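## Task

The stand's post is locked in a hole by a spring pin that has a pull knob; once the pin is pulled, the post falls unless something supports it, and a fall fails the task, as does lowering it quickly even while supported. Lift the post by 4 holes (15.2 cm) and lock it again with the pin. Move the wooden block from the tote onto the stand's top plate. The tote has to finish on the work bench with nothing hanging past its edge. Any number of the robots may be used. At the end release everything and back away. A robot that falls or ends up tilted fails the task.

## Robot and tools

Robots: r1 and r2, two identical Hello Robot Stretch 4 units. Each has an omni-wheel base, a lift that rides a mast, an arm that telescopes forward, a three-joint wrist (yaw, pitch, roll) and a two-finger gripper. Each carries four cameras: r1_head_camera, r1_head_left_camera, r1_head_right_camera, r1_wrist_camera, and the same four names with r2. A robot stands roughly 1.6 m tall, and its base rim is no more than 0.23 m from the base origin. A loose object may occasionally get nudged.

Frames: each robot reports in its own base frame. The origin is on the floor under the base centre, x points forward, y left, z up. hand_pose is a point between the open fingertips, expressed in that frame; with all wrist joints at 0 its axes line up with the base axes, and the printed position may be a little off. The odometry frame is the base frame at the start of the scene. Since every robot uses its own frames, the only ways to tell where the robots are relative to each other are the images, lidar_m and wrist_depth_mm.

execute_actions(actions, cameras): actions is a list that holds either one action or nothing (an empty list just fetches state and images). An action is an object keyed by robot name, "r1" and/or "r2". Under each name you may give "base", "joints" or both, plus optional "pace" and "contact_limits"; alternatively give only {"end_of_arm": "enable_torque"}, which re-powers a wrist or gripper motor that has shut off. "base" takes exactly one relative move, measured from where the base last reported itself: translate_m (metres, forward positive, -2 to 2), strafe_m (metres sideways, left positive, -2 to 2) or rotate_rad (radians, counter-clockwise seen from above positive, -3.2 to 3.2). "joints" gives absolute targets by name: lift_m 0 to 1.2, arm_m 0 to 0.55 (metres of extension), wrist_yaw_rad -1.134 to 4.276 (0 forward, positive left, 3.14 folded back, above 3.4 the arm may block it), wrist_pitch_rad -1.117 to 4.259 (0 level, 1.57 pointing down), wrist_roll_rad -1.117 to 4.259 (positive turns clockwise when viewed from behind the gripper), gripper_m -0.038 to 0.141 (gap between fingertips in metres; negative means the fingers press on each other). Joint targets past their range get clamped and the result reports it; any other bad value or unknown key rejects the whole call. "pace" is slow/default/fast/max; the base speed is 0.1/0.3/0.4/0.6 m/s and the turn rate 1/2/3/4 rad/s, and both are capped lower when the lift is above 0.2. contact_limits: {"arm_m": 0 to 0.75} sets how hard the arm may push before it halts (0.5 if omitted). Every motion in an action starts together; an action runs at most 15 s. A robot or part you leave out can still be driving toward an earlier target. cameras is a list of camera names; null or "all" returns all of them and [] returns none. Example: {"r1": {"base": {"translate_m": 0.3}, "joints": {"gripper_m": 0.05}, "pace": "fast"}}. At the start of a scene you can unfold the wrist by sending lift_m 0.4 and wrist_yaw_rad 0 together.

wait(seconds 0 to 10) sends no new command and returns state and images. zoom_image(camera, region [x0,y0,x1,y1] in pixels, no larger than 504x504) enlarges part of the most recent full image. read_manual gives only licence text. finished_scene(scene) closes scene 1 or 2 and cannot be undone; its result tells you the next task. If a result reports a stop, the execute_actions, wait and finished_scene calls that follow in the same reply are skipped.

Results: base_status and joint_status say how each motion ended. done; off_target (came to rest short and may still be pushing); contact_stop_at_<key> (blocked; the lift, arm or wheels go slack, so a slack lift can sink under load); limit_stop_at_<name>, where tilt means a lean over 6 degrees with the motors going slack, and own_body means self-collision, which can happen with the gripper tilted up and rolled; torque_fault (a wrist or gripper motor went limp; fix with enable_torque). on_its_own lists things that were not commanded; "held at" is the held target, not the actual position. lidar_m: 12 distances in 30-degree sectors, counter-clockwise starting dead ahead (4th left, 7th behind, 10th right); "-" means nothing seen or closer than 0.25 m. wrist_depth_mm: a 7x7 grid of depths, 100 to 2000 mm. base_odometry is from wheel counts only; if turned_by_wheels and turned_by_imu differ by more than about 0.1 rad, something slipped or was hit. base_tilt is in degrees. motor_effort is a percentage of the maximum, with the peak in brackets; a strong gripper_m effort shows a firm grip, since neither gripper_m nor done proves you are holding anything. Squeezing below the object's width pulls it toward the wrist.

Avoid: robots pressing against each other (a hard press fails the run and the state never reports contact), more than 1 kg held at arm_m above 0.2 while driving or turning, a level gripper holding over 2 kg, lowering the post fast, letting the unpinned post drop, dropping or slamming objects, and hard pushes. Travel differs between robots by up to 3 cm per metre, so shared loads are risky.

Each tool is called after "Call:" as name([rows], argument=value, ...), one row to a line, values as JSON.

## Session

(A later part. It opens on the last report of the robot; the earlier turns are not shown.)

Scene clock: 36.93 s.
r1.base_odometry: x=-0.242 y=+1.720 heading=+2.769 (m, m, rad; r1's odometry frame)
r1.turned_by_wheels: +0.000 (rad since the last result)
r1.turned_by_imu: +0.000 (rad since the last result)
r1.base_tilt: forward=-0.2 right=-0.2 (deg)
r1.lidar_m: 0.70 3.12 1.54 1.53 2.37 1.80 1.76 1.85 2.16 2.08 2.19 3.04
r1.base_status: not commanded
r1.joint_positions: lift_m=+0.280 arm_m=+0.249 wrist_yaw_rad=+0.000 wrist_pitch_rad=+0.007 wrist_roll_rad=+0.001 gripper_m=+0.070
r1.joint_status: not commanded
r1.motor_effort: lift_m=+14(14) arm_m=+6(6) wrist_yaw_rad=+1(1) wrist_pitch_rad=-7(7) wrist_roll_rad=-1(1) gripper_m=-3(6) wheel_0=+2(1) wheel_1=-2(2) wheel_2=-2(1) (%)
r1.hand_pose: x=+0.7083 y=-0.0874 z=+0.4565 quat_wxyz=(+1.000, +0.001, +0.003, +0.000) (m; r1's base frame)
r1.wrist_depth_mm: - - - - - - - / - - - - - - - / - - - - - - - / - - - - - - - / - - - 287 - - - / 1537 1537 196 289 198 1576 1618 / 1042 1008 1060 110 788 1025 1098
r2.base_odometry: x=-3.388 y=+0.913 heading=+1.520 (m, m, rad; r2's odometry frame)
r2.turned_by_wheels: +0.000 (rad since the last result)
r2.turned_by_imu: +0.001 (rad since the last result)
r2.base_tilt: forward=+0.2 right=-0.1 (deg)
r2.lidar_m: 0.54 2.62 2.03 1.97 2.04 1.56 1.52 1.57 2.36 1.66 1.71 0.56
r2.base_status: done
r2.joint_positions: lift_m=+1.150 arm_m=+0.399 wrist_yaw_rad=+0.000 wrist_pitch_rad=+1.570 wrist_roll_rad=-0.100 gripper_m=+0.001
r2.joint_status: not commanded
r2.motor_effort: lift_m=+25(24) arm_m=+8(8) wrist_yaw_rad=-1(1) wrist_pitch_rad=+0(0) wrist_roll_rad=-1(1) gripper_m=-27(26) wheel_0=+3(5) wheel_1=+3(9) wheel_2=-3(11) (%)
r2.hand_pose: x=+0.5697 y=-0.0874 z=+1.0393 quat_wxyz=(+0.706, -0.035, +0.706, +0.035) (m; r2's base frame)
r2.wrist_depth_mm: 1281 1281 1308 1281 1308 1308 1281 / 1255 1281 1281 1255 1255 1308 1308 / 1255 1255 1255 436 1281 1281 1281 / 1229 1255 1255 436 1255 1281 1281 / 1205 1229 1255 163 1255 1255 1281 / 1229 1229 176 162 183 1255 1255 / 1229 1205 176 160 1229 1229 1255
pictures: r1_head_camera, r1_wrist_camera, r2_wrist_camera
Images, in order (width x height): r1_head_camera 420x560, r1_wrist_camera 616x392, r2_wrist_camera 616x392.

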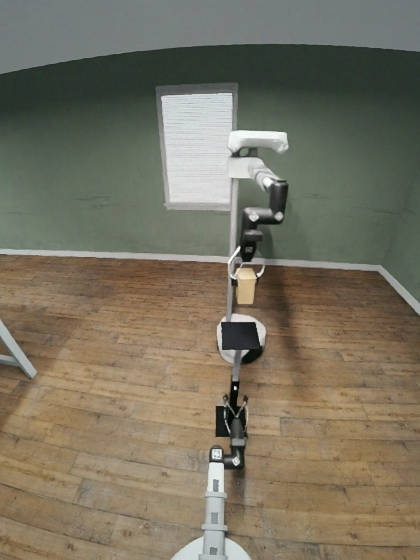

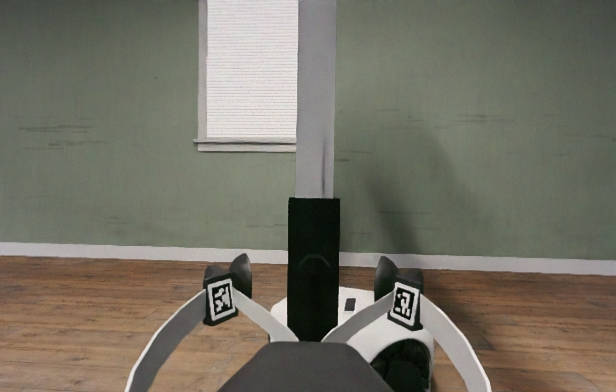

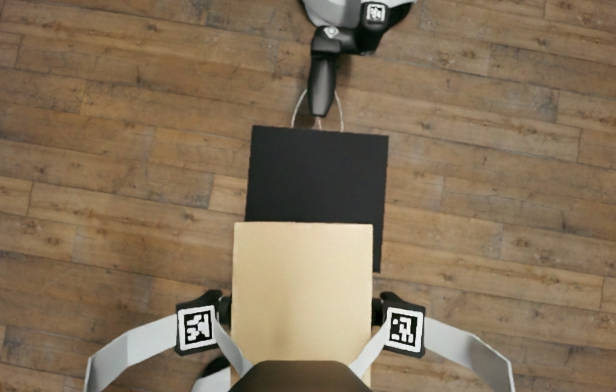

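Call:
execute_actions([
  {"r2":{"base":{"strafe_m":-0.02},"joints":{"arm_m":0.465,"lift_m":1.01}},"r1":{"joints":{"arm_m":0.275}}},
], cameras=["r2_wrist_camera"])

Call:
execute_actions([
  {"r2":{"joints":{"gripper_m":0.1}}},
], cameras=[])

Call:
execute_actions([
  {"r2":{"joints":{"lift_m":1.1}}},
], cameras=[])

Call:
execute_actions([
  {"r2":{"joints":{"arm_m":0}}},
], cameras=[])

Call:
execute_actions([
  {"r2":{"joints":{"lift_m":0.45,"wrist_pitch_rad":0,"wrist_roll_rad":0},"pace":"fast"}},
], cameras=["r2_wrist_camera","r1_head_camera","r1_wrist_camera","r1_head_left_camera"])

Call:
zoom_image(camera="r1_head_camera", region=[190,340,290,440])

Scene clock: 38.97 s.
r1.base_odometry: x=-0.242 y=+1.720 heading=+2.769 (m, m, rad; r1's odometry frame)
r1.turned_by_wheels: +0.000 (rad since the last result)
r1.turned_by_imu: +0.000 (rad since the last result)
r1.base_tilt: forward=-0.2 right=-0.2 (deg)
r1.lidar_m: 0.67 3.13 1.54 1.53 2.39 1.82 1.74 1.87 2.15 2.09 2.20 3.03
r1.base_status: not commanded
r1.joint_positions: lift_m=+0.280 arm_m=+0.274 wrist_yaw_rad=+0.000 wrist_pitch_rad=+0.007 wrist_roll_rad=+0.001 gripper_m=+0.070
r1.joint_status: all done
r1.motor_effort: lift_m=+14(14) arm_m=+6(8) wrist_yaw_rad=+1(1) wrist_pitch_rad=-8(8) wrist_roll_rad=+1(1) gripper_m=-3(2) wheel_0=+2(2) wheel_1=-2(1) wheel_2=-1(2) (%)
r1.hand_pose: x=+0.7333 y=-0.0874 z=+0.4565 quat_wxyz=(+1.000, +0.001, +0.003, +0.000) (m; r1's base frame)
r1.wrist_depth_mm: - - - - - - - / - - - 268 - - - / - - - 270 - - - / - - - 270 - - - / - - - 262 - - - / 1499 1499 196 264 197 1576 1618 / 1042 1008 1060 110 768 1025 1118
r2.base_odometry: x=-3.368 y=+0.912 heading=+1.520 (m, m, rad; r2's odometry frame)
r2.turned_by_wheels: +0.000 (rad since the last result)
r2.turned_by_imu: +0.000 (rad since the last result)
r2.base_tilt: forward=+0.1 right=+0.1 (deg)
r2.lidar_m: 0.55 2.68 2.04 1.98 2.02 1.53 1.52 1.56 2.37 1.64 1.67 3.28
r2.base_status: done
r2.joint_positions: lift_m=+1.010 arm_m=+0.464 wrist_yaw_rad=+0.000 wrist_pitch_rad=+1.570 wrist_roll_rad=-0.100 gripper_m=+0.001
r2.joint_status: all done
r2.motor_effort: lift_m=+16(23) arm_m=+8(7) wrist_yaw_rad=+0(1) wrist_pitch_rad=-1(1) wrist_roll_rad=-1(1) gripper_m=-26(29) wheel_0=+1(11) wheel_1=-3(11) wheel_2=+0(3) (%)
r2.hand_pose: x=+0.6347 y=-0.0874 z=+0.9000 quat_wxyz=(+0.706, -0.035, +0.706, +0.035) (m; r2's base frame)
r2.wrist_depth_mm: 1138 1138 1138 1098 1138 1138 1160 / 1138 1138 1138 1138 1138 1138 1160 / 1118 1118 1138 1138 1118 1138 1138 / 1118 1098 293 293 1118 1118 1138 / 1098 1118 290 163 1118 1118 1138 / 1098 1098 176 162 183 1118 1118 / 1078 1078 176 160 289 1098 1118
pictures: r2_wrist_camera
Images, in order (width x height): r2_wrist_camera 616x392.

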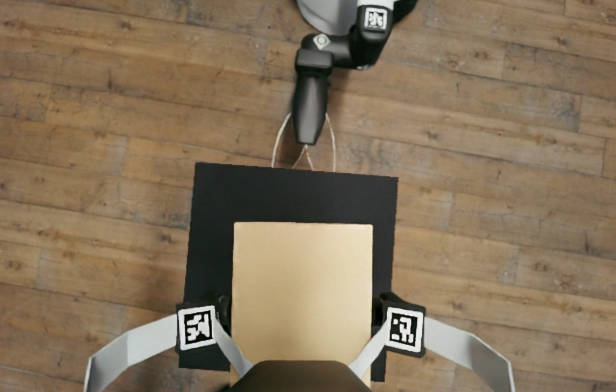

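Scene clock: 40.77 s.
r1.base_odometry: x=-0.242 y=+1.720 heading=+2.769 (m, m, rad; r1's odometry frame)
r1.turned_by_wheels: +0.000 (rad since the last result)
r1.turned_by_imu: +0.000 (rad since the last result)
r1.base_tilt: forward=-0.2 right=-0.2 (deg)
r1.lidar_m: 0.68 3.12 1.53 1.52 2.37 1.82 1.75 1.88 2.14 2.08 2.20 3.02
r1.base_status: not commanded
r1.joint_positions: lift_m=+0.280 arm_m=+0.274 wrist_yaw_rad=+0.000 wrist_pitch_rad=+0.007 wrist_roll_rad=+0.001 gripper_m=+0.070
r1.joint_status: not commanded
r1.motor_effort: lift_m=+14(14) arm_m=+6(6) wrist_yaw_rad=+1(1) wrist_pitch_rad=-8(8) wrist_roll_rad=+1(1) gripper_m=-3(2) wheel_0=+2(1) wheel_1=-2(2) wheel_2=-2(2) (%)
r1.hand_pose: x=+0.7333 y=-0.0874 z=+0.4565 quat_wxyz=(+1.000, +0.001, +0.003, +0.000) (m; r1's base frame)
r1.wrist_depth_mm: - - - - - - - / - - - 270 - - - / - - - 267 - - - / - - - 270 - - - / - - - 263 - - - / 1499 1499 196 263 198 1618 1618 / 1060 991 1060 109 759 1025 1078
r2.base_odometry: x=-3.368 y=+0.912 heading=+1.520 (m, m, rad; r2's odometry frame)
r2.turned_by_wheels: +0.000 (rad since the last result)
r2.turned_by_imu: +0.000 (rad since the last result)
r2.base_tilt: forward=+0.1 right=+0.0 (deg)
r2.lidar_m: 0.56 2.65 2.06 1.99 2.01 1.56 1.51 1.55 2.36 1.63 1.67 3.29
r2.base_status: not commanded
r2.joint_positions: lift_m=+1.010 arm_m=+0.464 wrist_yaw_rad=+0.000 wrist_pitch_rad=+1.570 wrist_roll_rad=-0.100 gripper_m=+0.100
r2.joint_status: all done
r2.motor_effort: lift_m=+16(16) arm_m=+8(8) wrist_yaw_rad=+0(0) wrist_pitch_rad=-3(4) wrist_roll_rad=-1(1) gripper_m=-1(27) wheel_0=+1(2) wheel_1=-3(3) wheel_2=+0(0) (%)
r2.hand_pose: x=+0.6346 y=-0.0874 z=+0.9000 quat_wxyz=(+0.706, -0.035, +0.706, +0.035) (m; r2's base frame)
r2.wrist_depth_mm: 1138 1138 1138 1118 1160 1160 1160 / 1138 1138 1138 1138 1138 1138 1160 / 1138 1118 1118 1138 1138 1138 1138 / 1098 1118 293 294 1138 1138 1138 / 1098 1118 290 173 1138 1138 1138 / 1098 1078 189 172 198 1098 1118 / 1078 1098 287 148 1098 1118 1118
pictures: none
No camera images: the call's "cameras" was empty. Leave "cameras" out to get every camera's image.

Scene clock: 42.13 s.
r1.base_odometry: x=-0.242 y=+1.720 heading=+2.769 (m, m, rad; r1's odometry frame)
r1.turned_by_wheels: +0.000 (rad since the last result)
r1.turned_by_imu: +0.000 (rad since the last result)
r1.base_tilt: forward=-0.2 right=-0.2 (deg)
r1.lidar_m: 0.69 3.13 1.53 1.52 2.40 1.80 1.75 1.90 2.16 2.08 2.22 3.02
r1.base_status: not commanded
r1.joint_positions: lift_m=+0.280 arm_m=+0.274 wrist_yaw_rad=+0.000 wrist_pitch_rad=+0.007 wrist_roll_rad=+0.001 gripper_m=+0.070
r1.joint_status: not commanded
r1.motor_effort: lift_m=+14(14) arm_m=+6(6) wrist_yaw_rad=+0(1) wrist_pitch_rad=-8(7) wrist_roll_rad=+0(2) gripper_m=-2(3) wheel_0=+2(2) wheel_1=-2(2) wheel_2=-1(1) (%)
r1.hand_pose: x=+0.7333 y=-0.0874 z=+0.4565 quat_wxyz=(+1.000, +0.001, +0.003, +0.000) (m; r1's base frame)
r1.wrist_depth_mm: - - - - - - - / - - - 268 - - - / - - - 270 - - - / - - - 270 - - - / - - - 262 - - - / 1537 1499 195 264 197 1618 1661 / 1042 991 1042 110 778 1025 1098
r2.base_odometry: x=-3.368 y=+0.912 heading=+1.520 (m, m, rad; r2's odometry frame)
r2.turned_by_wheels: +0.000 (rad since the last result)
r2.turned_by_imu: +0.000 (rad since the last result)
r2.base_tilt: forward=+0.1 right=+0.0 (deg)
r2.lidar_m: 0.53 2.67 2.04 1.99 2.04 1.56 1.50 1.55 2.33 1.65 1.68 0.57
r2.base_status: not commanded
r2.joint_positions: lift_m=+1.100 arm_m=+0.464 wrist_yaw_rad=+0.000 wrist_pitch_rad=+1.570 wrist_roll_rad=-0.100 gripper_m=+0.100
r2.joint_status: all done
r2.motor_effort: lift_m=+24(25) arm_m=+8(8) wrist_yaw_rad=+0(0) wrist_pitch_rad=-1(2) wrist_roll_rad=-1(0) gripper_m=-3(4) wheel_0=+1(1) wheel_1=-3(3) wheel_2=+0(0) (%)
r2.hand_pose: x=+0.6346 y=-0.0874 z=+0.9894 quat_wxyz=(+0.706, -0.035, +0.706, +0.035) (m; r2's base frame)
r2.wrist_depth_mm: 1229 1229 1229 1229 1160 1281 1281 / 1205 1205 1255 778 1229 1255 1255 / 1205 1229 1205 1205 1205 1229 1229 / 1205 1205 1205 382 1229 1205 1229 / 1205 1205 379 262 1205 1205 1205 / 1182 1205 220 259 209 1205 1229 / 1182 1182 1160 148 1182 1182 1205
pictures: none
No camera images: the call's "cameras" was empty. Leave "cameras" out to get every camera's image.

Scene clock: 44.57 s.
r1.base_odometry: x=-0.242 y=+1.720 heading=+2.769 (m, m, rad; r1's odometry frame)
r1.turned_by_wheels: +0.000 (rad since the last result)
r1.turned_by_imu: -0.001 (rad since the last result)
r1.base_tilt: forward=-0.3 right=-0.2 (deg)
r1.lidar_m: 0.69 3.14 1.55 1.55 2.41 1.82 1.76 1.90 2.17 2.08 2.19 3.02
r1.base_status: not commanded
r1.joint_positions: lift_m=+0.280 arm_m=+0.274 wrist_yaw_rad=+0.000 wrist_pitch_rad=+0.007 wrist_roll_rad=+0.001 gripper_m=+0.070
r1.joint_status: not commanded
r1.motor_effort: lift_m=+14(14) arm_m=+6(6) wrist_yaw_rad=+1(1) wrist_pitch_rad=-8(8) wrist_roll_rad=+0(0) gripper_m=-1(3) wheel_0=+1(2) wheel_1=-2(2) wheel_2=-1(1) (%)
r1.hand_pose: x=+0.7333 y=-0.0874 z=+0.4565 quat_wxyz=(+1.000, +0.001, +0.003, +0.000) (m; r1's base frame)
r1.wrist_depth_mm: - - - - - - - / - - - 268 - - - / - - - 268 - - - / - - - 270 - - - / - - - 264 - - - / 1499 1537 196 264 197 1576 1618 / 1060 991 1060 110 778 1008 1078
r2.base_odometry: x=-3.368 y=+0.912 heading=+1.520 (m, m, rad; r2's odometry frame)
r2.turned_by_wheels: +0.000 (rad since the last result)
r2.turned_by_imu: +0.000 (rad since the last result)
r2.base_tilt: forward=+0.0 right=+0.0 (deg)
r2.lidar_m: 0.53 2.66 2.05 1.99 2.02 1.55 1.50 1.59 2.32 1.60 1.66 0.60
r2.base_status: not commanded
r2.joint_positions: lift_m=+1.100 arm_m=+0.003 wrist_yaw_rad=+0.000 wrist_pitch_rad=+1.570 wrist_roll_rad=-0.100 gripper_m=+0.100
r2.joint_status: all done
joint sent to its limit — the command would take r2.arm_m past its lower limit, so that joint was sent only as far as its limit.
r2.motor_effort: lift_m=+24(24) arm_m=-8(10) wrist_yaw_rad=+0(0) wrist_pitch_rad=-2(1) wrist_roll_rad=-1(1) gripper_m=-2(3) wheel_0=+1(1) wheel_1=-3(3) wheel_2=+0(0) (%)
r2.hand_pose: x=+0.1738 y=-0.0874 z=+0.9894 quat_wxyz=(+0.706, -0.035, +0.706, +0.035) (m; r2's base frame)
r2.wrist_depth_mm: 1229 1255 1255 1255 1255 1229 1255 / 1229 1205 1229 1229 1229 1229 1255 / 1205 1205 1229 1229 1229 1255 1229 / 1182 1205 1205 1205 1255 1229 1229 / 1182 1205 991 991 1229 1229 1229 / 1182 1182 220 991 210 1182 1205 / 1182 1160 1182 148 1205 1182 1182
pictures: none
No camera images: the call's "cameras" was empty. Leave "cameras" out to get every camera's image.

Scene clock: 47.27 s.
r1.base_odometry: x=-0.242 y=+1.720 heading=+2.769 (m, m, rad; r1's odometry frame)
r1.turned_by_wheels: +0.000 (rad since the last result)
r1.turned_by_imu: -0.001 (rad since the last result)
r1.base_tilt: forward=-0.2 right=-0.2 (deg)
r1.lidar_m: 0.69 3.15 1.56 1.52 2.39 1.82 1.75 1.91 2.16 2.06 2.22 3.05
r1.base_status: not commanded
r1.joint_positions: lift_m=+0.280 arm_m=+0.274 wrist_yaw_rad=+0.000 wrist_pitch_rad=+0.007 wrist_roll_rad=+0.001 gripper_m=+0.070
r1.joint_status: not commanded
r1.motor_effort: lift_m=+14(14) arm_m=+6(6) wrist_yaw_rad=+1(1) wrist_pitch_rad=-7(7) wrist_roll_rad=+0(1) gripper_m=-2(2) wheel_0=+2(1) wheel_1=-2(2) wheel_2=-1(1) (%)
r1.hand_pose: x=+0.7333 y=-0.0874 z=+0.4565 quat_wxyz=(+1.000, +0.001, +0.003, +0.000) (m; r1's base frame)
r1.wrist_depth_mm: - - - - - - - / - - - 270 - - - / - - - 268 - - - / - - - 268 - - - / - - - 263 - - - / 1499 1537 195 263 197 1618 1618 / 1060 1008 1060 110 768 1042 1098
r2.base_odometry: x=-3.368 y=+0.912 heading=+1.520 (m, m, rad; r2's odometry frame)
r2.turned_by_wheels: +0.000 (rad since the last result)
r2.turned_by_imu: +0.000 (rad since the last result)
r2.base_tilt: forward=+0.1 right=+0.1 (deg)
r2.lidar_m: 0.51 2.69 2.05 2.00 2.03 1.57 1.50 1.59 2.32 1.63 1.67 0.62
r2.base_status: not commanded
r2.joint_positions: lift_m=+0.450 arm_m=+0.003 wrist_yaw_rad=+0.000 wrist_pitch_rad=+0.003 wrist_roll_rad=+0.000 gripper_m=+0.100
r2.joint_status: all done
r2.motor_effort: lift_m=+15(22) arm_m=-8(8) wrist_yaw_rad=-1(0) wrist_pitch_rad=-9(14) wrist_roll_rad=+1(3) gripper_m=-4(3) wheel_0=+1(1) wheel_1=-3(3) wheel_2=+0(0) (%)
r2.hand_pose: x=+0.4622 y=-0.0874 z=+0.6277 quat_wxyz=(+1.000, +0.000, +0.001, +0.000) (m; r2's base frame)
r2.wrist_depth_mm: - - - 382 - - - / - - - 402 - - - / - - - - - - - / - - - - - - - / - - - 1229 - - - / - - 220 715 210 - - / 1661 1537 1576 148 1464 1708 1708
pictures: r1_head_camera, r1_head_left_camera, r1_wrist_camera, r2_wrist_camera
Images, in order (width x height): r1_head_camera 420x560, r1_head_left_camera 420x672, r1_wrist_camera 616x392, r2_wrist_camera 616x392.

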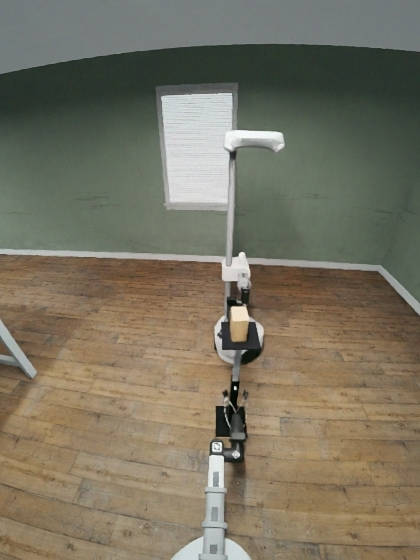

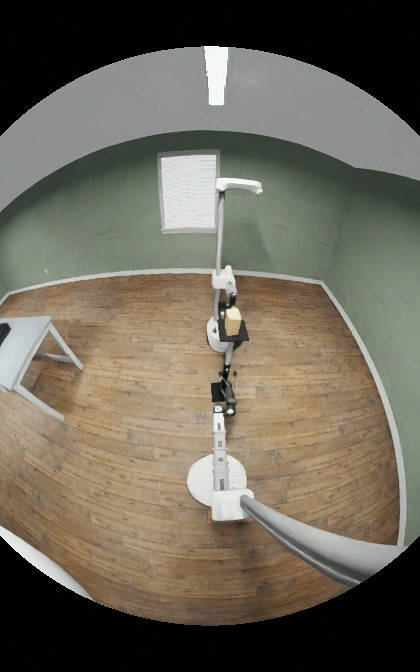

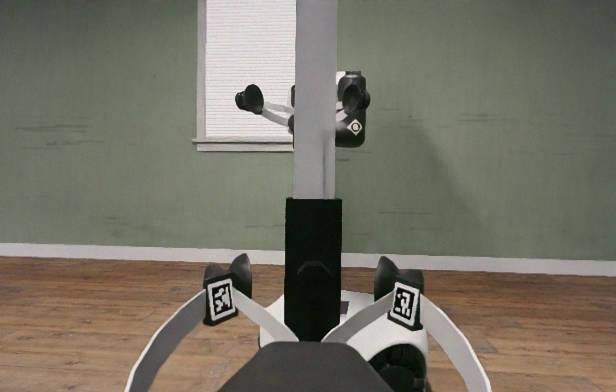

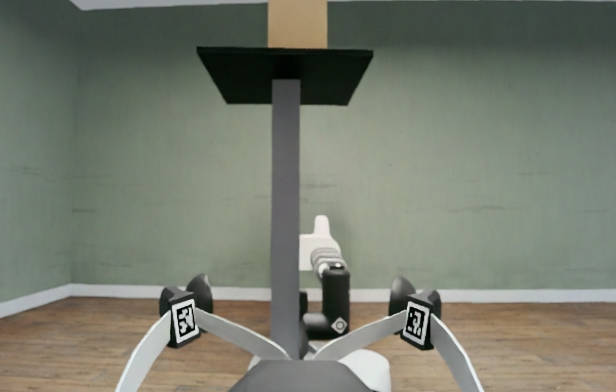

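Region (190, 340, 290, 440) of r1_head_camera's 420x560 image, scaled by 5.040, with more detail than that image has.

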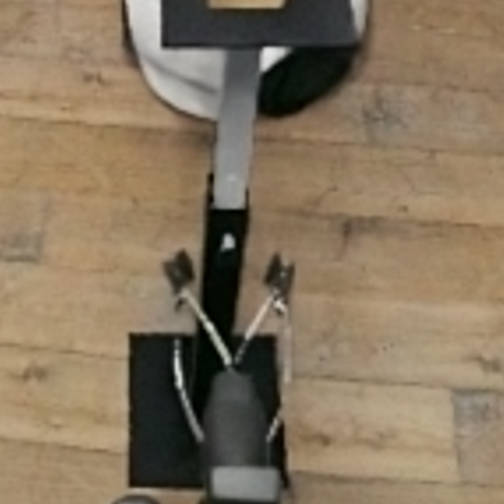

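Call:
execute_actions([
  {"r2":{"base":{"strafe_m":0.02},"joints":{"arm_m":0.19,"lift_m":0.58}},"r1":{"joints":{"arm_m":0.283,"gripper_m":-0.01}}},
], cameras=["r2_wrist_camera","r1_wrist_camera","r1_head_camera"])

Call:
zoom_image(camera="r1_head_camera", region=[180,300,300,420])

Scene clock: 49.23 s.
r1.base_odometry: x=-0.242 y=+1.720 heading=+2.769 (m, m, rad; r1's odometry frame)
r1.turned_by_wheels: +0.000 (rad since the last result)
r1.turned_by_imu: +0.000 (rad since the last result)
r1.base_tilt: forward=-0.2 right=-0.2 (deg)
r1.lidar_m: 0.68 3.13 1.55 1.51 2.39 1.82 1.75 1.89 2.14 2.08 2.20 3.01
r1.base_status: not commanded
r1.joint_positions: lift_m=+0.280 arm_m=+0.283 wrist_yaw_rad=+0.003 wrist_pitch_rad=+0.007 wrist_roll_rad=+0.001 gripper_m=-0.009
r1.joint_status: all done
r1.motor_effort: lift_m=+14(14) arm_m=+2(6) wrist_yaw_rad=-8(8) wrist_pitch_rad=-9(9) wrist_roll_rad=+1(1) gripper_m=-23(19) wheel_0=+0(2) wheel_1=-2(2) wheel_2=+0(1) (%)
r1.hand_pose: x=+0.7423 y=-0.0866 z=+0.4564 quat_wxyz=(+1.000, +0.001, +0.004, +0.001) (m; r1's base frame)
r1.wrist_depth_mm: - - - 525 768 - - / - - - 257 - - - / - - - 260 - - - / - - - 260 - - - / - - - 253 - - - / 1537 1537 185 211 183 1618 1576 / 1042 960 1060 110 750 960 1098
r2.base_odometry: x=-3.388 y=+0.913 heading=+1.520 (m, m, rad; r2's odometry frame)
r2.turned_by_wheels: +0.000 (rad since the last result)
r2.turned_by_imu: +0.000 (rad since the last result)
r2.base_tilt: forward=+0.1 right=+0.0 (deg)
r2.lidar_m: 0.56 2.63 2.01 1.97 2.01 1.55 1.52 1.54 2.39 1.66 1.71 0.57
r2.base_status: done
r2.joint_positions: lift_m=+0.580 arm_m=+0.189 wrist_yaw_rad=+0.000 wrist_pitch_rad=+0.002 wrist_roll_rad=+0.000 gripper_m=+0.100
r2.joint_status: all done
r2.motor_effort: lift_m=+24(25) arm_m=+8(8) wrist_yaw_rad=-1(0) wrist_pitch_rad=-6(8) wrist_roll_rad=+1(1) gripper_m=-4(3) wheel_0=+0(9) wheel_1=+1(13) wheel_2=+0(1) (%)
r2.hand_pose: x=+0.6479 y=-0.0874 z=+0.7571 quat_wxyz=(+1.000, +0.000, +0.001, +0.000) (m; r2's base frame)
r2.wrist_depth_mm: - - - 191 - - - / - - - 189 - - - / - - - 187 191 - - / - - - 211 - - - / - - - 211 - - - / - - 220 210 210 - - / - 1808 1863 148 1863 1921 -
pictures: r1_head_camera, r1_wrist_camera, r2_wrist_camera
Images, in order (width x height): r1_head_camera 420x560, r1_wrist_camera 616x392, r2_wrist_camera 616x392.

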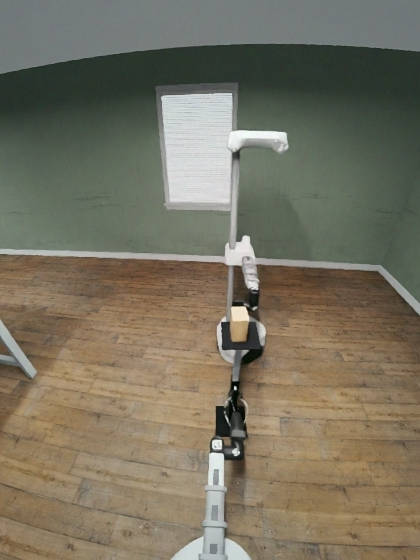

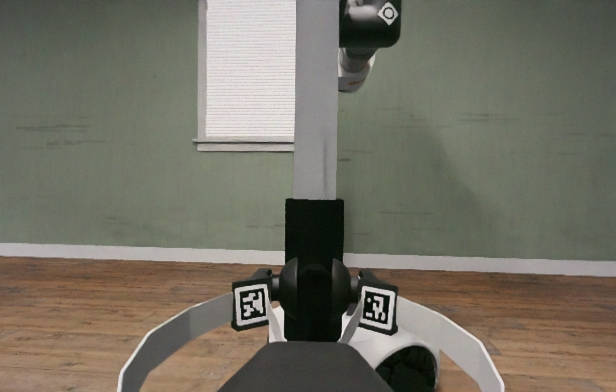

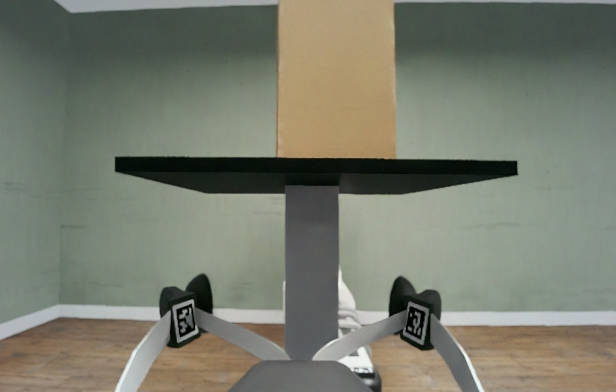

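Region (180, 300, 300, 420) of r1_head_camera's 420x560 image, scaled by 4.200, with more detail than that image has.

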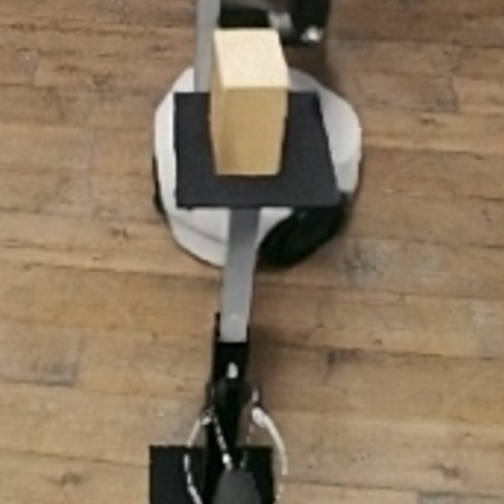

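Pad top is ~4.5 cm below plate.

Call:
execute_actions([
  {"r2":{"base":{"strafe_m":-0.007},"joints":{"lift_m":0.618,"gripper_m":-0.03,"arm_m":0.195}}},
], cameras=[])

Call:
execute_actions([
  {"r2":{"joints":{"lift_m":0.626},"pace":"slow"}},
], cameras=[])

Call:
execute_actions([
  {"r1":{"joints":{"arm_m":0.258},"pace":"slow"}},
], cameras=["r2_wrist_camera","r1_wrist_camera","r1_head_camera"])

Call:
zoom_image(camera="r1_head_camera", region=[180,300,300,420])

Scene clock: 51.67 s.
r1.base_odometry: x=-0.242 y=+1.720 heading=+2.769 (m, m, rad; r1's odometry frame)
r1.turned_by_wheels: +0.000 (rad since the last result)
r1.turned_by_imu: -0.001 (rad since the last result)
r1.base_tilt: forward=-0.3 right=-0.2 (deg)
r1.lidar_m: 0.69 3.13 1.53 1.52 2.38 1.79 1.76 1.88 2.16 2.09 2.20 3.03
r1.base_status: not commanded
r1.joint_positions: lift_m=+0.280 arm_m=+0.283 wrist_yaw_rad=+0.003 wrist_pitch_rad=+0.007 wrist_roll_rad=+0.001 gripper_m=-0.009
r1.joint_status: not commanded
r1.motor_effort: lift_m=+14(14) arm_m=+2(2) wrist_yaw_rad=-8(8) wrist_pitch_rad=-9(9) wrist_roll_rad=+1(2) gripper_m=-20(18) wheel_0=+0(0) wheel_1=-2(2) wheel_2=+0(0) (%)
r1.hand_pose: x=+0.7423 y=-0.0866 z=+0.4564 quat_wxyz=(+1.000, +0.001, +0.004, +0.001) (m; r1's base frame)
r1.wrist_depth_mm: - - - 517 - - - / - - - 258 - - - / - - - 260 - - - / - - - 260 - - - / - - - 253 - - - / 1537 1499 185 211 183 1576 1618 / 1060 960 1078 110 723 976 1098
r2.base_odometry: x=-3.381 y=+0.914 heading=+1.522 (m, m, rad; r2's odometry frame)
r2.turned_by_wheels: +0.002 (rad since the last result)
r2.turned_by_imu: -0.044 (rad since the last result)
r2.base_tilt: forward=+0.2 right=+0.0 (deg)
r2.lidar_m: 0.57 2.73 2.03 1.98 2.10 1.58 1.48 1.56 2.23 1.66 1.67 3.28
r2.base_status: done
r2.joint_positions: lift_m=+0.618 arm_m=+0.196 wrist_yaw_rad=+0.022 wrist_pitch_rad=+0.005 wrist_roll_rad=+0.000 gripper_m=-0.029
r2.joint_status: all done
r2.on_its_own: wrist_yaw_rad is at rest, and its effort (-65) is outside its rest range (-13 to +13)
r2.motor_effort: lift_m=+24(24) arm_m=-5(9) wrist_yaw_rad=-65(67) wrist_pitch_rad=-13(15) wrist_roll_rad=+1(1) gripper_m=-35(33) wheel_0=+6(9) wheel_1=-2(7) wheel_2=+17(17) (%)
r2.hand_pose: x=+0.6573 y=-0.0809 z=+0.7945 quat_wxyz=(+1.000, +0.000, +0.002, +0.011) (m; r2's base frame)
r2.wrist_depth_mm: - - - 170 - - - / - - - 169 - - - / - - - 167 - - - / - - - 167 - - - / - 159 162 164 164 - - / - - 200 190 - - - / - 160 1808 188 1808 1863 -
pictures: none
No camera images: the call's "cameras" was empty. Leave "cameras" out to get every camera's image.

Scene clock: 52.37 s.
r1.base_odometry: x=-0.242 y=+1.720 heading=+2.769 (m, m, rad; r1's odometry frame)
r1.turned_by_wheels: +0.000 (rad since the last result)
r1.turned_by_imu: +0.000 (rad since the last result)
r1.base_tilt: forward=-0.1 right=-0.3 (deg)
r1.lidar_m: 0.68 3.13 1.55 1.52 2.40 1.81 1.74 1.89 2.14 2.08 2.21 3.02
r1.base_status: not commanded
r1.joint_positions: lift_m=+0.280 arm_m=+0.283 wrist_yaw_rad=+0.003 wrist_pitch_rad=+0.007 wrist_roll_rad=+0.001 gripper_m=-0.010
r1.joint_status: not commanded
r1.motor_effort: lift_m=+14(14) arm_m=+2(2) wrist_yaw_rad=-7(8) wrist_pitch_rad=-9(9) wrist_roll_rad=+0(2) gripper_m=-20(19) wheel_0=+0(0) wheel_1=-2(2) wheel_2=+0(1) (%)
r1.hand_pose: x=+0.7423 y=-0.0866 z=+0.4564 quat_wxyz=(+1.000, +0.001, +0.004, +0.001) (m; r1's base frame)
r1.wrist_depth_mm: - - - 260 - - - / - - - 260 - - - / - - - 260 - - - / - - - 262 - - - / - - - 253 - - - / 1499 1537 186 211 182 1618 1618 / 1025 931 1060 110 732 976 1078
r2.base_odometry: x=-3.381 y=+0.914 heading=+1.522 (m, m, rad; r2's odometry frame)
r2.turned_by_wheels: +0.000 (rad since the last result)
r2.turned_by_imu: +0.000 (rad since the last result)
r2.base_tilt: forward=+0.1 right=+0.0 (deg)
r2.lidar_m: 0.57 2.76 2.02 1.97 2.08 1.57 1.51 1.60 2.25 1.65 1.70 3.29
r2.base_status: not commanded
r2.joint_positions: lift_m=+0.625 arm_m=+0.196 wrist_yaw_rad=+0.023 wrist_pitch_rad=+0.014 wrist_roll_rad=+0.000 gripper_m=-0.029
r2.joint_status: all done
r2.on_its_own: wrist_yaw_rad is at rest, and its effort (-66) is outside its rest range (-13 to +13); wrist_pitch_rad is at rest, and its effort (-42) is outside its rest range (-23 to +23)
r2.motor_effort: lift_m=+29(28) arm_m=-6(5) wrist_yaw_rad=-66(66) wrist_pitch_rad=-42(43) wrist_roll_rad=+1(1) gripper_m=-35(34) wheel_0=+5(5) wheel_1=-2(2) wheel_2=+17(17) (%)
r2.hand_pose: x=+0.6573 y=-0.0808 z=+0.7993 quat_wxyz=(+1.000, +0.000, +0.007, +0.011) (m; r2's base frame)
r2.wrist_depth_mm: - - - 167 - - - / - - - 167 - - - / - - - 167 - - - / - - - 166 - - - / - 172 172 164 168 - - / - - 181 189 184 - - / - 160 1756 188 1756 1863 -
pictures: none
No camera images: the call's "cameras" was empty. Leave "cameras" out to get every camera's image.

Scene clock: 53.67 s.
r1.base_odometry: x=-0.242 y=+1.720 heading=+2.769 (m, m, rad; r1's odometry frame)
r1.turned_by_wheels: +0.000 (rad since the last result)
r1.turned_by_imu: +0.000 (rad since the last result)
r1.base_tilt: forward=-0.3 right=-0.2 (deg)
r1.lidar_m: 0.69 3.15 1.53 1.53 2.40 1.80 1.76 1.88 2.14 2.09 2.19 3.02
r1.base_status: not commanded
r1.joint_positions: lift_m=+0.280 arm_m=+0.259 wrist_yaw_rad=+0.000 wrist_pitch_rad=+0.007 wrist_roll_rad=+0.001 gripper_m=-0.010
r1.joint_status: all done
r1.motor_effort: lift_m=+14(14) arm_m=-6(12) wrist_yaw_rad=-1(10) wrist_pitch_rad=-8(9) wrist_roll_rad=+1(0) gripper_m=-12(21) wheel_0=+0(1) wheel_1=-1(2) wheel_2=-2(1) (%)
r1.hand_pose: x=+0.7185 y=-0.0873 z=+0.4564 quat_wxyz=(+1.000, +0.001, +0.004, +0.000) (m; r1's base frame)
r1.wrist_depth_mm: - - - 820 - - - / - - - - - - - / - - - - - - - / - - - 285 - - - / - - - 277 - - - / 1499 1499 185 204 185 1576 1618 / 1042 976 991 110 741 1025 1098
r2.base_odometry: x=-3.381 y=+0.914 heading=+1.522 (m, m, rad; r2's odometry frame)
r2.turned_by_wheels: +0.000 (rad since the last result)
r2.turned_by_imu: +0.000 (rad since the last result)
r2.base_tilt: forward=+0.1 right=+0.0 (deg)
r2.lidar_m: 0.56 2.75 2.03 1.97 2.08 1.59 1.52 1.57 2.24 1.67 1.68 3.26
r2.base_status: not commanded
r2.joint_positions: lift_m=+0.625 arm_m=+0.196 wrist_yaw_rad=+0.023 wrist_pitch_rad=+0.014 wrist_roll_rad=+0.000 gripper_m=-0.029
r2.joint_status: not commanded
r2.on_its_own: wrist_yaw_rad is at rest, and its effort (-66) is outside its rest range (-13 to +13); wrist_pitch_rad is at rest, and its effort (-42) is outside its rest range (-23 to +23)
r2.motor_effort: lift_m=+28(29) arm_m=-5(6) wrist_yaw_rad=-66(66) wrist_pitch_rad=-42(42) wrist_roll_rad=+1(1) gripper_m=-33(34) wheel_0=+6(5) wheel_1=-2(2) wheel_2=+17(17) (%)
r2.hand_pose: x=+0.6573 y=-0.0808 z=+0.7993 quat_wxyz=(+1.000, +0.000, +0.007, +0.011) (m; r2's base frame)
r2.wrist_depth_mm: - - - 167 - - - / - - - 167 - - - / - - - 166 - - - / - - - 166 - - - / - 172 172 164 168 - - / - - 181 189 185 - - / - 160 1808 188 1756 1863 -
pictures: r1_head_camera, r1_wrist_camera, r2_wrist_camera
Images, in order (width x height): r1_head_camera 420x560, r1_wrist_camera 616x392, r2_wrist_camera 616x392.

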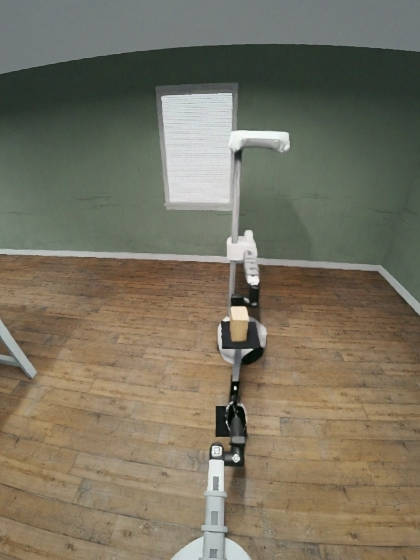

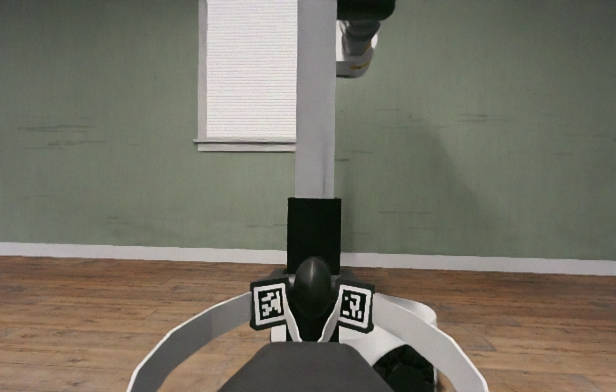

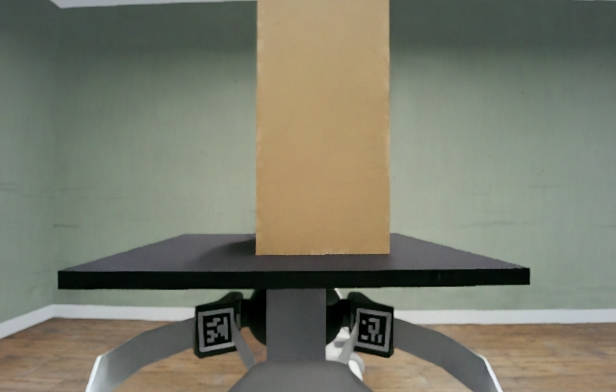

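Region (180, 300, 300, 420) of r1_head_camera's 420x560 image, scaled by 4.200, with more detail than that image has.

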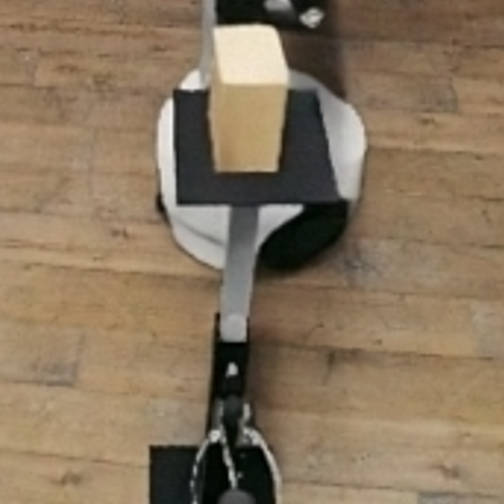

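Call:
execute_actions([
  {"r1":{"joints":{"gripper_m":0.04}},"r2":{"joints":{"wrist_yaw_rad":0.05,"lift_m":0.623},"pace":"slow"}},
], cameras=[])

Call:
execute_actions([
  {"r1":{"joints":{"arm_m":0.297},"pace":"slow"}},
], cameras=[])

Call:
execute_actions([
  {"r1":{"joints":{"gripper_m":-0.035,"arm_m":0.303},"pace":"slow"}},
], cameras=["r1_wrist_camera"])

Call:
execute_actions([
  {"r1":{"joints":{"arm_m":0.288},"pace":"slow"}},
], cameras=["r1_wrist_camera","r1_head_camera"])

Call:
zoom_image(camera="r1_head_camera", region=[180,300,300,420])

Scene clock: 55.30 s.
r1.base_odometry: x=-0.242 y=+1.720 heading=+2.769 (m, m, rad; r1's odometry frame)
r1.turned_by_wheels: +0.000 (rad since the last result)
r1.turned_by_imu: +0.000 (rad since the last result)
r1.base_tilt: forward=-0.2 right=-0.2 (deg)
r1.lidar_m: 0.69 3.14 1.54 1.52 2.40 1.81 1.75 1.87 2.14 2.05 2.21 3.04
r1.base_status: not commanded
r1.joint_positions: lift_m=+0.280 arm_m=+0.259 wrist_yaw_rad=+0.000 wrist_pitch_rad=+0.007 wrist_roll_rad=+0.001 gripper_m=+0.040
r1.joint_status: all done
r1.motor_effort: lift_m=+14(14) arm_m=-5(7) wrist_yaw_rad=+1(10) wrist_pitch_rad=-8(8) wrist_roll_rad=+0(1) gripper_m=-6(11) wheel_0=+0(0) wheel_1=-1(1) wheel_2=-2(1) (%)
r1.hand_pose: x=+0.7183 y=-0.0875 z=+0.4564 quat_wxyz=(+1.000, +0.001, +0.004, +0.000) (m; r1's base frame)
r1.wrist_depth_mm: - - - 778 - - - / - - - - - - - / - - - 285 - - - / - - - 286 - - - / - - - 279 - - - / 1499 1537 194 278 193 1576 1618 / 1060 991 1060 110 759 1025 1118
r2.base_odometry: x=-3.381 y=+0.914 heading=+1.521 (m, m, rad; r2's odometry frame)
r2.turned_by_wheels: -0.001 (rad since the last result)
r2.turned_by_imu: -0.001 (rad since the last result)
r2.base_tilt: forward=+0.2 right=+0.0 (deg)
r2.lidar_m: 0.56 2.74 2.03 1.96 2.09 1.58 1.52 1.55 2.26 1.69 1.67 3.28
r2.base_status: not commanded
r2.joint_positions: lift_m=+0.623 arm_m=+0.196 wrist_yaw_rad=+0.058 wrist_pitch_rad=+0.011 wrist_roll_rad=+0.000 gripper_m=-0.029
r2.joint_status: all done
r2.on_its_own: wrist_yaw_rad is at rest, and its effort (-23) is outside its rest range (-13 to +13); wrist_pitch_rad is at rest, and its effort (-33) is outside its rest range (-23 to +23)
r2.motor_effort: lift_m=+17(29) arm_m=-6(6) wrist_yaw_rad=-23(65) wrist_pitch_rad=-33(41) wrist_roll_rad=+1(1) gripper_m=-31(35) wheel_0=+1(5) wheel_1=-2(2) wheel_2=+14(17) (%)
r2.hand_pose: x=+0.6599 y=-0.0707 z=+0.7981 quat_wxyz=(+1.000, +0.000, +0.006, +0.029) (m; r2's base frame)
r2.wrist_depth_mm: - - - 168 - - - / - - - 167 - - - / - - - 167 - - - / - - - 166 169 - - / - 168 169 165 167 - - / - - 182 189 202 - - / - 1756 1756 189 683 1756 -
pictures: none
No camera images: the call's "cameras" was empty. Leave "cameras" out to get every camera's image.

Scene clock: 56.83 s.
r1.base_odometry: x=-0.242 y=+1.720 heading=+2.769 (m, m, rad; r1's odometry frame)
r1.turned_by_wheels: +0.000 (rad since the last result)
r1.turned_by_imu: +0.000 (rad since the last result)
r1.base_tilt: forward=-0.2 right=-0.2 (deg)
r1.lidar_m: 0.69 3.11 1.55 1.53 2.41 1.81 1.77 1.89 2.16 2.09 2.20 3.03
r1.base_status: not commanded
r1.joint_positions: lift_m=+0.280 arm_m=+0.296 wrist_yaw_rad=+0.000 wrist_pitch_rad=+0.007 wrist_roll_rad=+0.001 gripper_m=+0.040
r1.joint_status: all done
r1.motor_effort: lift_m=+14(14) arm_m=+6(7) wrist_yaw_rad=+2(2) wrist_pitch_rad=-8(8) wrist_roll_rad=+1(1) gripper_m=-6(4) wheel_0=+0(0) wheel_1=-1(1) wheel_2=-2(2) (%)
r1.hand_pose: x=+0.7552 y=-0.0875 z=+0.4564 quat_wxyz=(+1.000, +0.001, +0.004, +0.000) (m; r1's base frame)
r1.wrist_depth_mm: - - - 247 - - - / - - - 248 - - - / - - - 248 - - - / - - - 248 - - - / - - - 241 - - - / 1537 1537 193 241 193 1576 1618 / 1042 991 1042 110 732 1025 1078
r2.base_odometry: x=-3.381 y=+0.914 heading=+1.521 (m, m, rad; r2's odometry frame)
r2.turned_by_wheels: +0.000 (rad since the last result)
r2.turned_by_imu: +0.000 (rad since the last result)
r2.base_tilt: forward=+0.0 right=-0.1 (deg)
r2.lidar_m: 0.57 2.74 2.05 1.97 2.08 1.57 1.50 1.53 2.26 1.67 1.67 3.31
r2.base_status: not commanded
r2.joint_positions: lift_m=+0.623 arm_m=+0.196 wrist_yaw_rad=+0.058 wrist_pitch_rad=+0.011 wrist_roll_rad=+0.000 gripper_m=-0.029
r2.joint_status: not commanded
r2.on_its_own: wrist_yaw_rad is at rest, and its effort (-22) is outside its rest range (-13 to +13); wrist_pitch_rad is at rest, and its effort (-33) is outside its rest range (-23 to +23)
r2.motor_effort: lift_m=+17(18) arm_m=-6(6) wrist_yaw_rad=-22(22) wrist_pitch_rad=-33(33) wrist_roll_rad=+1(1) gripper_m=-32(30) wheel_0=+1(1) wheel_1=-2(2) wheel_2=+14(14) (%)
r2.hand_pose: x=+0.6599 y=-0.0707 z=+0.7981 quat_wxyz=(+1.000, +0.000, +0.006, +0.029) (m; r2's base frame)
r2.wrist_depth_mm: - - - 168 - - - / - - - 167 - - - / - - - 167 - - - / - - - 166 169 - - / - 168 169 164 167 - - / - - 182 189 201 - - / - 1708 1808 188 1205 1756 -
pictures: none
No camera images: the call's "cameras" was empty. Leave "cameras" out to get every camera's image.

Scene clock: 59.40 s.
r1.base_odometry: x=-0.243 y=+1.720 heading=+2.770 (m, m, rad; r1's odometry frame)
r1.turned_by_wheels: +0.000 (rad since the last result)
r1.turned_by_imu: +0.000 (rad since the last result)
r1.base_tilt: forward=-0.2 right=-0.2 (deg)
r1.lidar_m: 0.68 3.14 1.53 1.52 2.37 1.80 1.76 1.87 2.15 2.05 2.21 3.02
r1.base_status: not commanded
r1.joint_positions: lift_m=+0.280 arm_m=+0.305 wrist_yaw_rad=+0.014 wrist_pitch_rad=+0.009 wrist_roll_rad=+0.001 gripper_m=-0.034
r1.joint_status: all done
r1.on_its_own: wrist_yaw_rad is at rest, and its effort (-40) is outside its rest range (-13 to +13)
r1.motor_effort: lift_m=+14(14) arm_m=-9(9) wrist_yaw_rad=-40(41) wrist_pitch_rad=-14(14) wrist_roll_rad=+0(1) gripper_m=-40(40) wheel_0=-6(6) wheel_1=-6(6) wheel_2=+14(14) (%)
r1.hand_pose: x=+0.7652 y=-0.0833 z=+0.4559 quat_wxyz=(+1.000, +0.001, +0.005, +0.007) (m; r1's base frame)
r1.wrist_depth_mm: - - - 235 - - - / - - - 236 - - - / - - - - - - - / - - - 236 - - - / - - - 229 - - - / 1499 1499 180 208 182 1618 1618 / 1042 931 1060 110 707 158 1098
r2.base_odometry: x=-3.381 y=+0.914 heading=+1.521 (m, m, rad; r2's odometry frame)
r2.turned_by_wheels: +0.000 (rad since the last result)
r2.turned_by_imu: +0.000 (rad since the last result)
r2.base_tilt: forward=+0.1 right=+0.0 (deg)
r2.lidar_m: 0.57 2.71 2.05 1.97 2.08 1.57 1.50 1.57 2.27 1.67 1.69 3.27
r2.base_status: not commanded
r2.joint_positions: lift_m=+0.623 arm_m=+0.196 wrist_yaw_rad=+0.058 wrist_pitch_rad=+0.011 wrist_roll_rad=+0.000 gripper_m=-0.029
r2.joint_status: not commanded
r2.on_its_own: wrist_yaw_rad is at rest, and its effort (-23) is outside its rest range (-13 to +13); wrist_pitch_rad is at rest, and its effort (-33) is outside its rest range (-23 to +23)
r2.motor_effort: lift_m=+17(17) arm_m=-5(6) wrist_yaw_rad=-23(23) wrist_pitch_rad=-33(34) wrist_roll_rad=+1(1) gripper_m=-32(29) wheel_0=+1(0) wheel_1=-2(2) wheel_2=+14(14) (%)
r2.hand_pose: x=+0.6599 y=-0.0707 z=+0.7981 quat_wxyz=(+1.000, +0.000, +0.006, +0.029) (m; r2's base frame)
r2.wrist_depth_mm: - - - 168 - - - / - - - 167 - - - / - - - 167 - - - / - - - 166 169 - - / - 168 169 164 167 - - / - - 182 189 202 - - / - 1708 1756 189 1205 1708 -
pictures: r1_wrist_camera
Images, in order (width x height): r1_wrist_camera 616x392.

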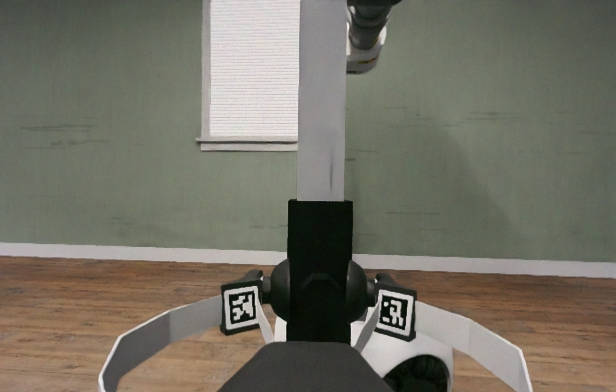

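Scene clock: 60.47 s.
r1.base_odometry: x=-0.242 y=+1.720 heading=+2.769 (m, m, rad; r1's odometry frame)
r1.turned_by_wheels: +0.000 (rad since the last result)
r1.turned_by_imu: +0.000 (rad since the last result)
r1.base_tilt: forward=-0.1 right=-0.3 (deg)
r1.lidar_m: 0.69 3.13 1.53 1.52 2.41 1.81 1.76 1.86 2.14 2.08 2.17 3.02
r1.base_status: not commanded
r1.joint_positions: lift_m=+0.280 arm_m=+0.291 wrist_yaw_rad=+0.007 wrist_pitch_rad=+0.008 wrist_roll_rad=+0.001 gripper_m=-0.034
r1.joint_status: all done
r1.on_its_own: wrist_yaw_rad is at rest, and its effort (-21) is outside its rest range (-13 to +13)
r1.motor_effort: lift_m=+14(14) arm_m=-14(21) wrist_yaw_rad=-21(40) wrist_pitch_rad=-10(14) wrist_roll_rad=+0(0) gripper_m=-30(42) wheel_0=-4(6) wheel_1=-4(6) wheel_2=+8(14) (%)
r1.hand_pose: x=+0.7506 y=-0.0853 z=+0.4562 quat_wxyz=(+1.000, +0.001, +0.004, +0.004) (m; r1's base frame)
r1.wrist_depth_mm: - - - 809 - - - / - - - - - - - / - - - 252 - - - / - - - 252 - - - / - - - 243 - - - / 1499 1576 181 204 183 1618 1618 / 1060 960 1060 110 732 820 1098
r2.base_odometry: x=-3.381 y=+0.914 heading=+1.521 (m, m, rad; r2's odometry frame)
r2.turned_by_wheels: +0.000 (rad since the last result)
r2.turned_by_imu: +0.000 (rad since the last result)
r2.base_tilt: forward=+0.0 right=+0.0 (deg)
r2.lidar_m: 0.58 2.74 2.02 1.95 2.11 1.58 1.50 1.57 2.22 1.67 1.68 3.27
r2.base_status: not commanded
r2.joint_positions: lift_m=+0.623 arm_m=+0.196 wrist_yaw_rad=+0.058 wrist_pitch_rad=+0.014 wrist_roll_rad=+0.000 gripper_m=-0.029
r2.joint_status: not commanded
r2.on_its_own: wrist_yaw_rad is at rest, and its effort (-23) is outside its rest range (-13 to +13); wrist_pitch_rad is at rest, and its effort (-39) is outside its rest range (-23 to +23)
r2.motor_effort: lift_m=+18(18) arm_m=-6(6) wrist_yaw_rad=-23(23) wrist_pitch_rad=-39(39) wrist_roll_rad=+1(1) gripper_m=-29(29) wheel_0=+1(1) wheel_1=-2(2) wheel_2=+14(14) (%)
r2.hand_pose: x=+0.6599 y=-0.0706 z=+0.7974 quat_wxyz=(+1.000, +0.000, +0.007, +0.029) (m; r2's base frame)
r2.wrist_depth_mm: - - - 167 - - - / - - - 167 - - - / - - - 166 - - - / - - - 166 169 - - / - 171 172 164 167 - - / - - 183 189 184 - - / - 1708 1756 189 676 1708 -
pictures: r1_head_camera, r1_wrist_camera
Images, in order (width x height): r1_head_camera 420x560, r1_wrist_camera 616x392.

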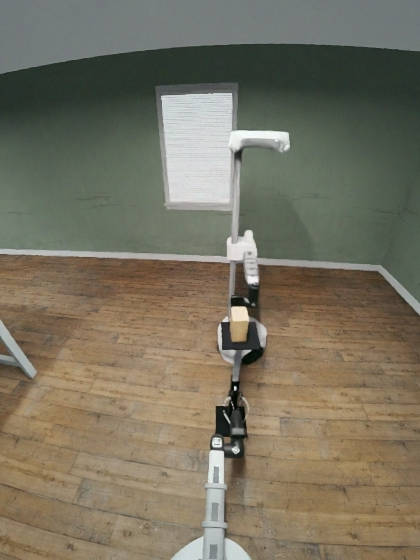

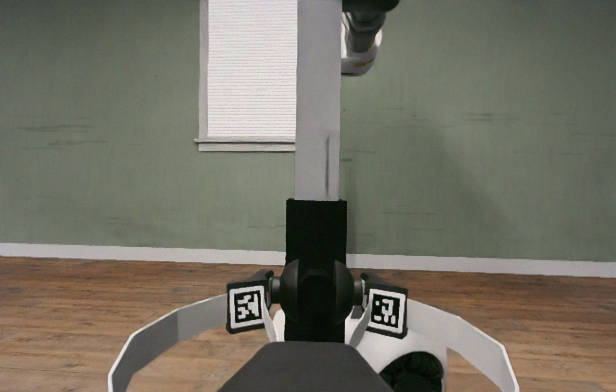

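Region (180, 300, 300, 420) of r1_head_camera's 420x560 image, scaled by 4.200, with more detail than that image has.

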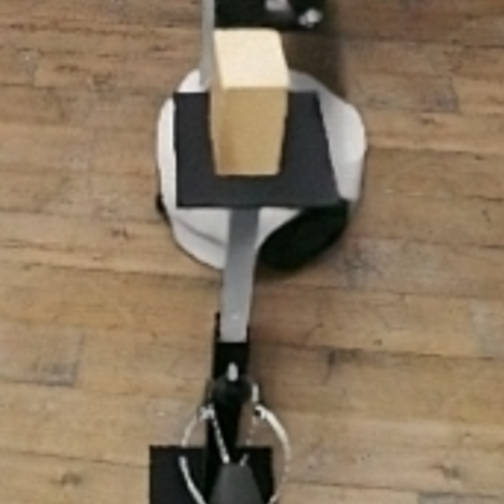

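Load shifted to r2: pin likely out. Test lift.

Call:
execute_actions([
  {"r2":{"joints":{"lift_m":0.638},"pace":"slow"}},
], cameras=["r1_wrist_camera"])

Scene clock: 61.40 s.
r1.base_odometry: x=-0.242 y=+1.720 heading=+2.769 (m, m, rad; r1's odometry frame)
r1.turned_by_wheels: +0.000 (rad since the last result)
r1.turned_by_imu: +0.000 (rad since the last result)
r1.base_tilt: forward=-0.1 right=-0.2 (deg)
r1.lidar_m: 0.71 3.11 1.55 1.53 2.41 1.82 1.74 1.87 2.14 2.08 2.22 3.03
r1.base_status: not commanded
r1.joint_positions: lift_m=+0.280 arm_m=+0.291 wrist_yaw_rad=+0.007 wrist_pitch_rad=+0.008 wrist_roll_rad=+0.001 gripper_m=-0.034
r1.joint_status: not commanded
r1.on_its_own: wrist_yaw_rad is at rest, and its effort (-20) is outside its rest range (-13 to +13)
r1.motor_effort: lift_m=+14(14) arm_m=-14(15) wrist_yaw_rad=-20(21) wrist_pitch_rad=-10(10) wrist_roll_rad=+2(0) gripper_m=-31(31) wheel_0=-4(4) wheel_1=-4(4) wheel_2=+8(8) (%)
r1.hand_pose: x=+0.7506 y=-0.0853 z=+0.4562 quat_wxyz=(+1.000, +0.001, +0.004, +0.004) (m; r1's base frame)
r1.wrist_depth_mm: - - - 866 - - - / - - - - - - - / - - - 252 - - - / - - - 252 - - - / - - - 244 - - - / 1499 1537 181 204 183 1576 1576 / 1060 931 1078 110 732 798 1098
r2.base_odometry: x=-3.381 y=+0.914 heading=+1.521 (m, m, rad; r2's odometry frame)
r2.turned_by_wheels: +0.000 (rad since the last result)
r2.turned_by_imu: +0.000 (rad since the last result)
r2.base_tilt: forward=+0.0 right=+0.1 (deg)
r2.lidar_m: 0.56 2.72 2.04 1.97 2.09 1.58 1.51 1.54 2.21 1.66 1.68 3.29
r2.base_status: not commanded
r2.joint_positions: lift_m=+0.637 arm_m=+0.196 wrist_yaw_rad=+0.058 wrist_pitch_rad=+0.015 wrist_roll_rad=+0.000 gripper_m=-0.029
r2.joint_status: all done
r2.on_its_own: wrist_yaw_rad is at rest, and its effort (-23) is outside its rest range (-13 to +13); wrist_pitch_rad is at rest, and its effort (-45) is outside its rest range (-23 to +23)
r2.motor_effort: lift_m=+29(29) arm_m=-6(6) wrist_yaw_rad=-23(23) wrist_pitch_rad=-45(47) wrist_roll_rad=+1(1) gripper_m=-27(31) wheel_0=+1(1) wheel_1=-2(2) wheel_2=+14(14) (%)
r2.hand_pose: x=+0.6599 y=-0.0706 z=+0.8110 quat_wxyz=(+1.000, +0.000, +0.008, +0.029) (m; r2's base frame)
r2.wrist_depth_mm: - - - 167 - - - / - - - 166 - - - / - - - 166 169 - - / - - - 165 169 - - / - 173 173 164 167 - - / - - 182 189 184 - - / - 1756 1808 189 1229 1756 -
pictures: r1_wrist_camera
Images, in order (width x height): r1_wrist_camera 616x392.

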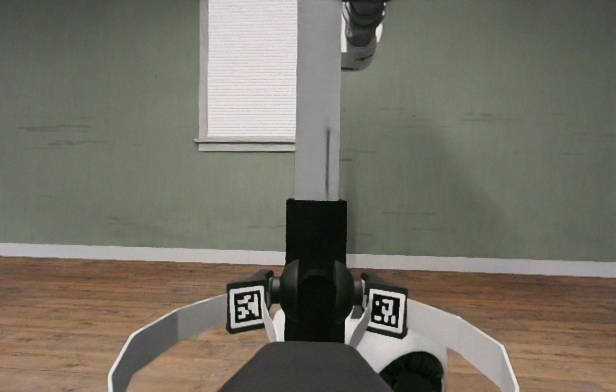

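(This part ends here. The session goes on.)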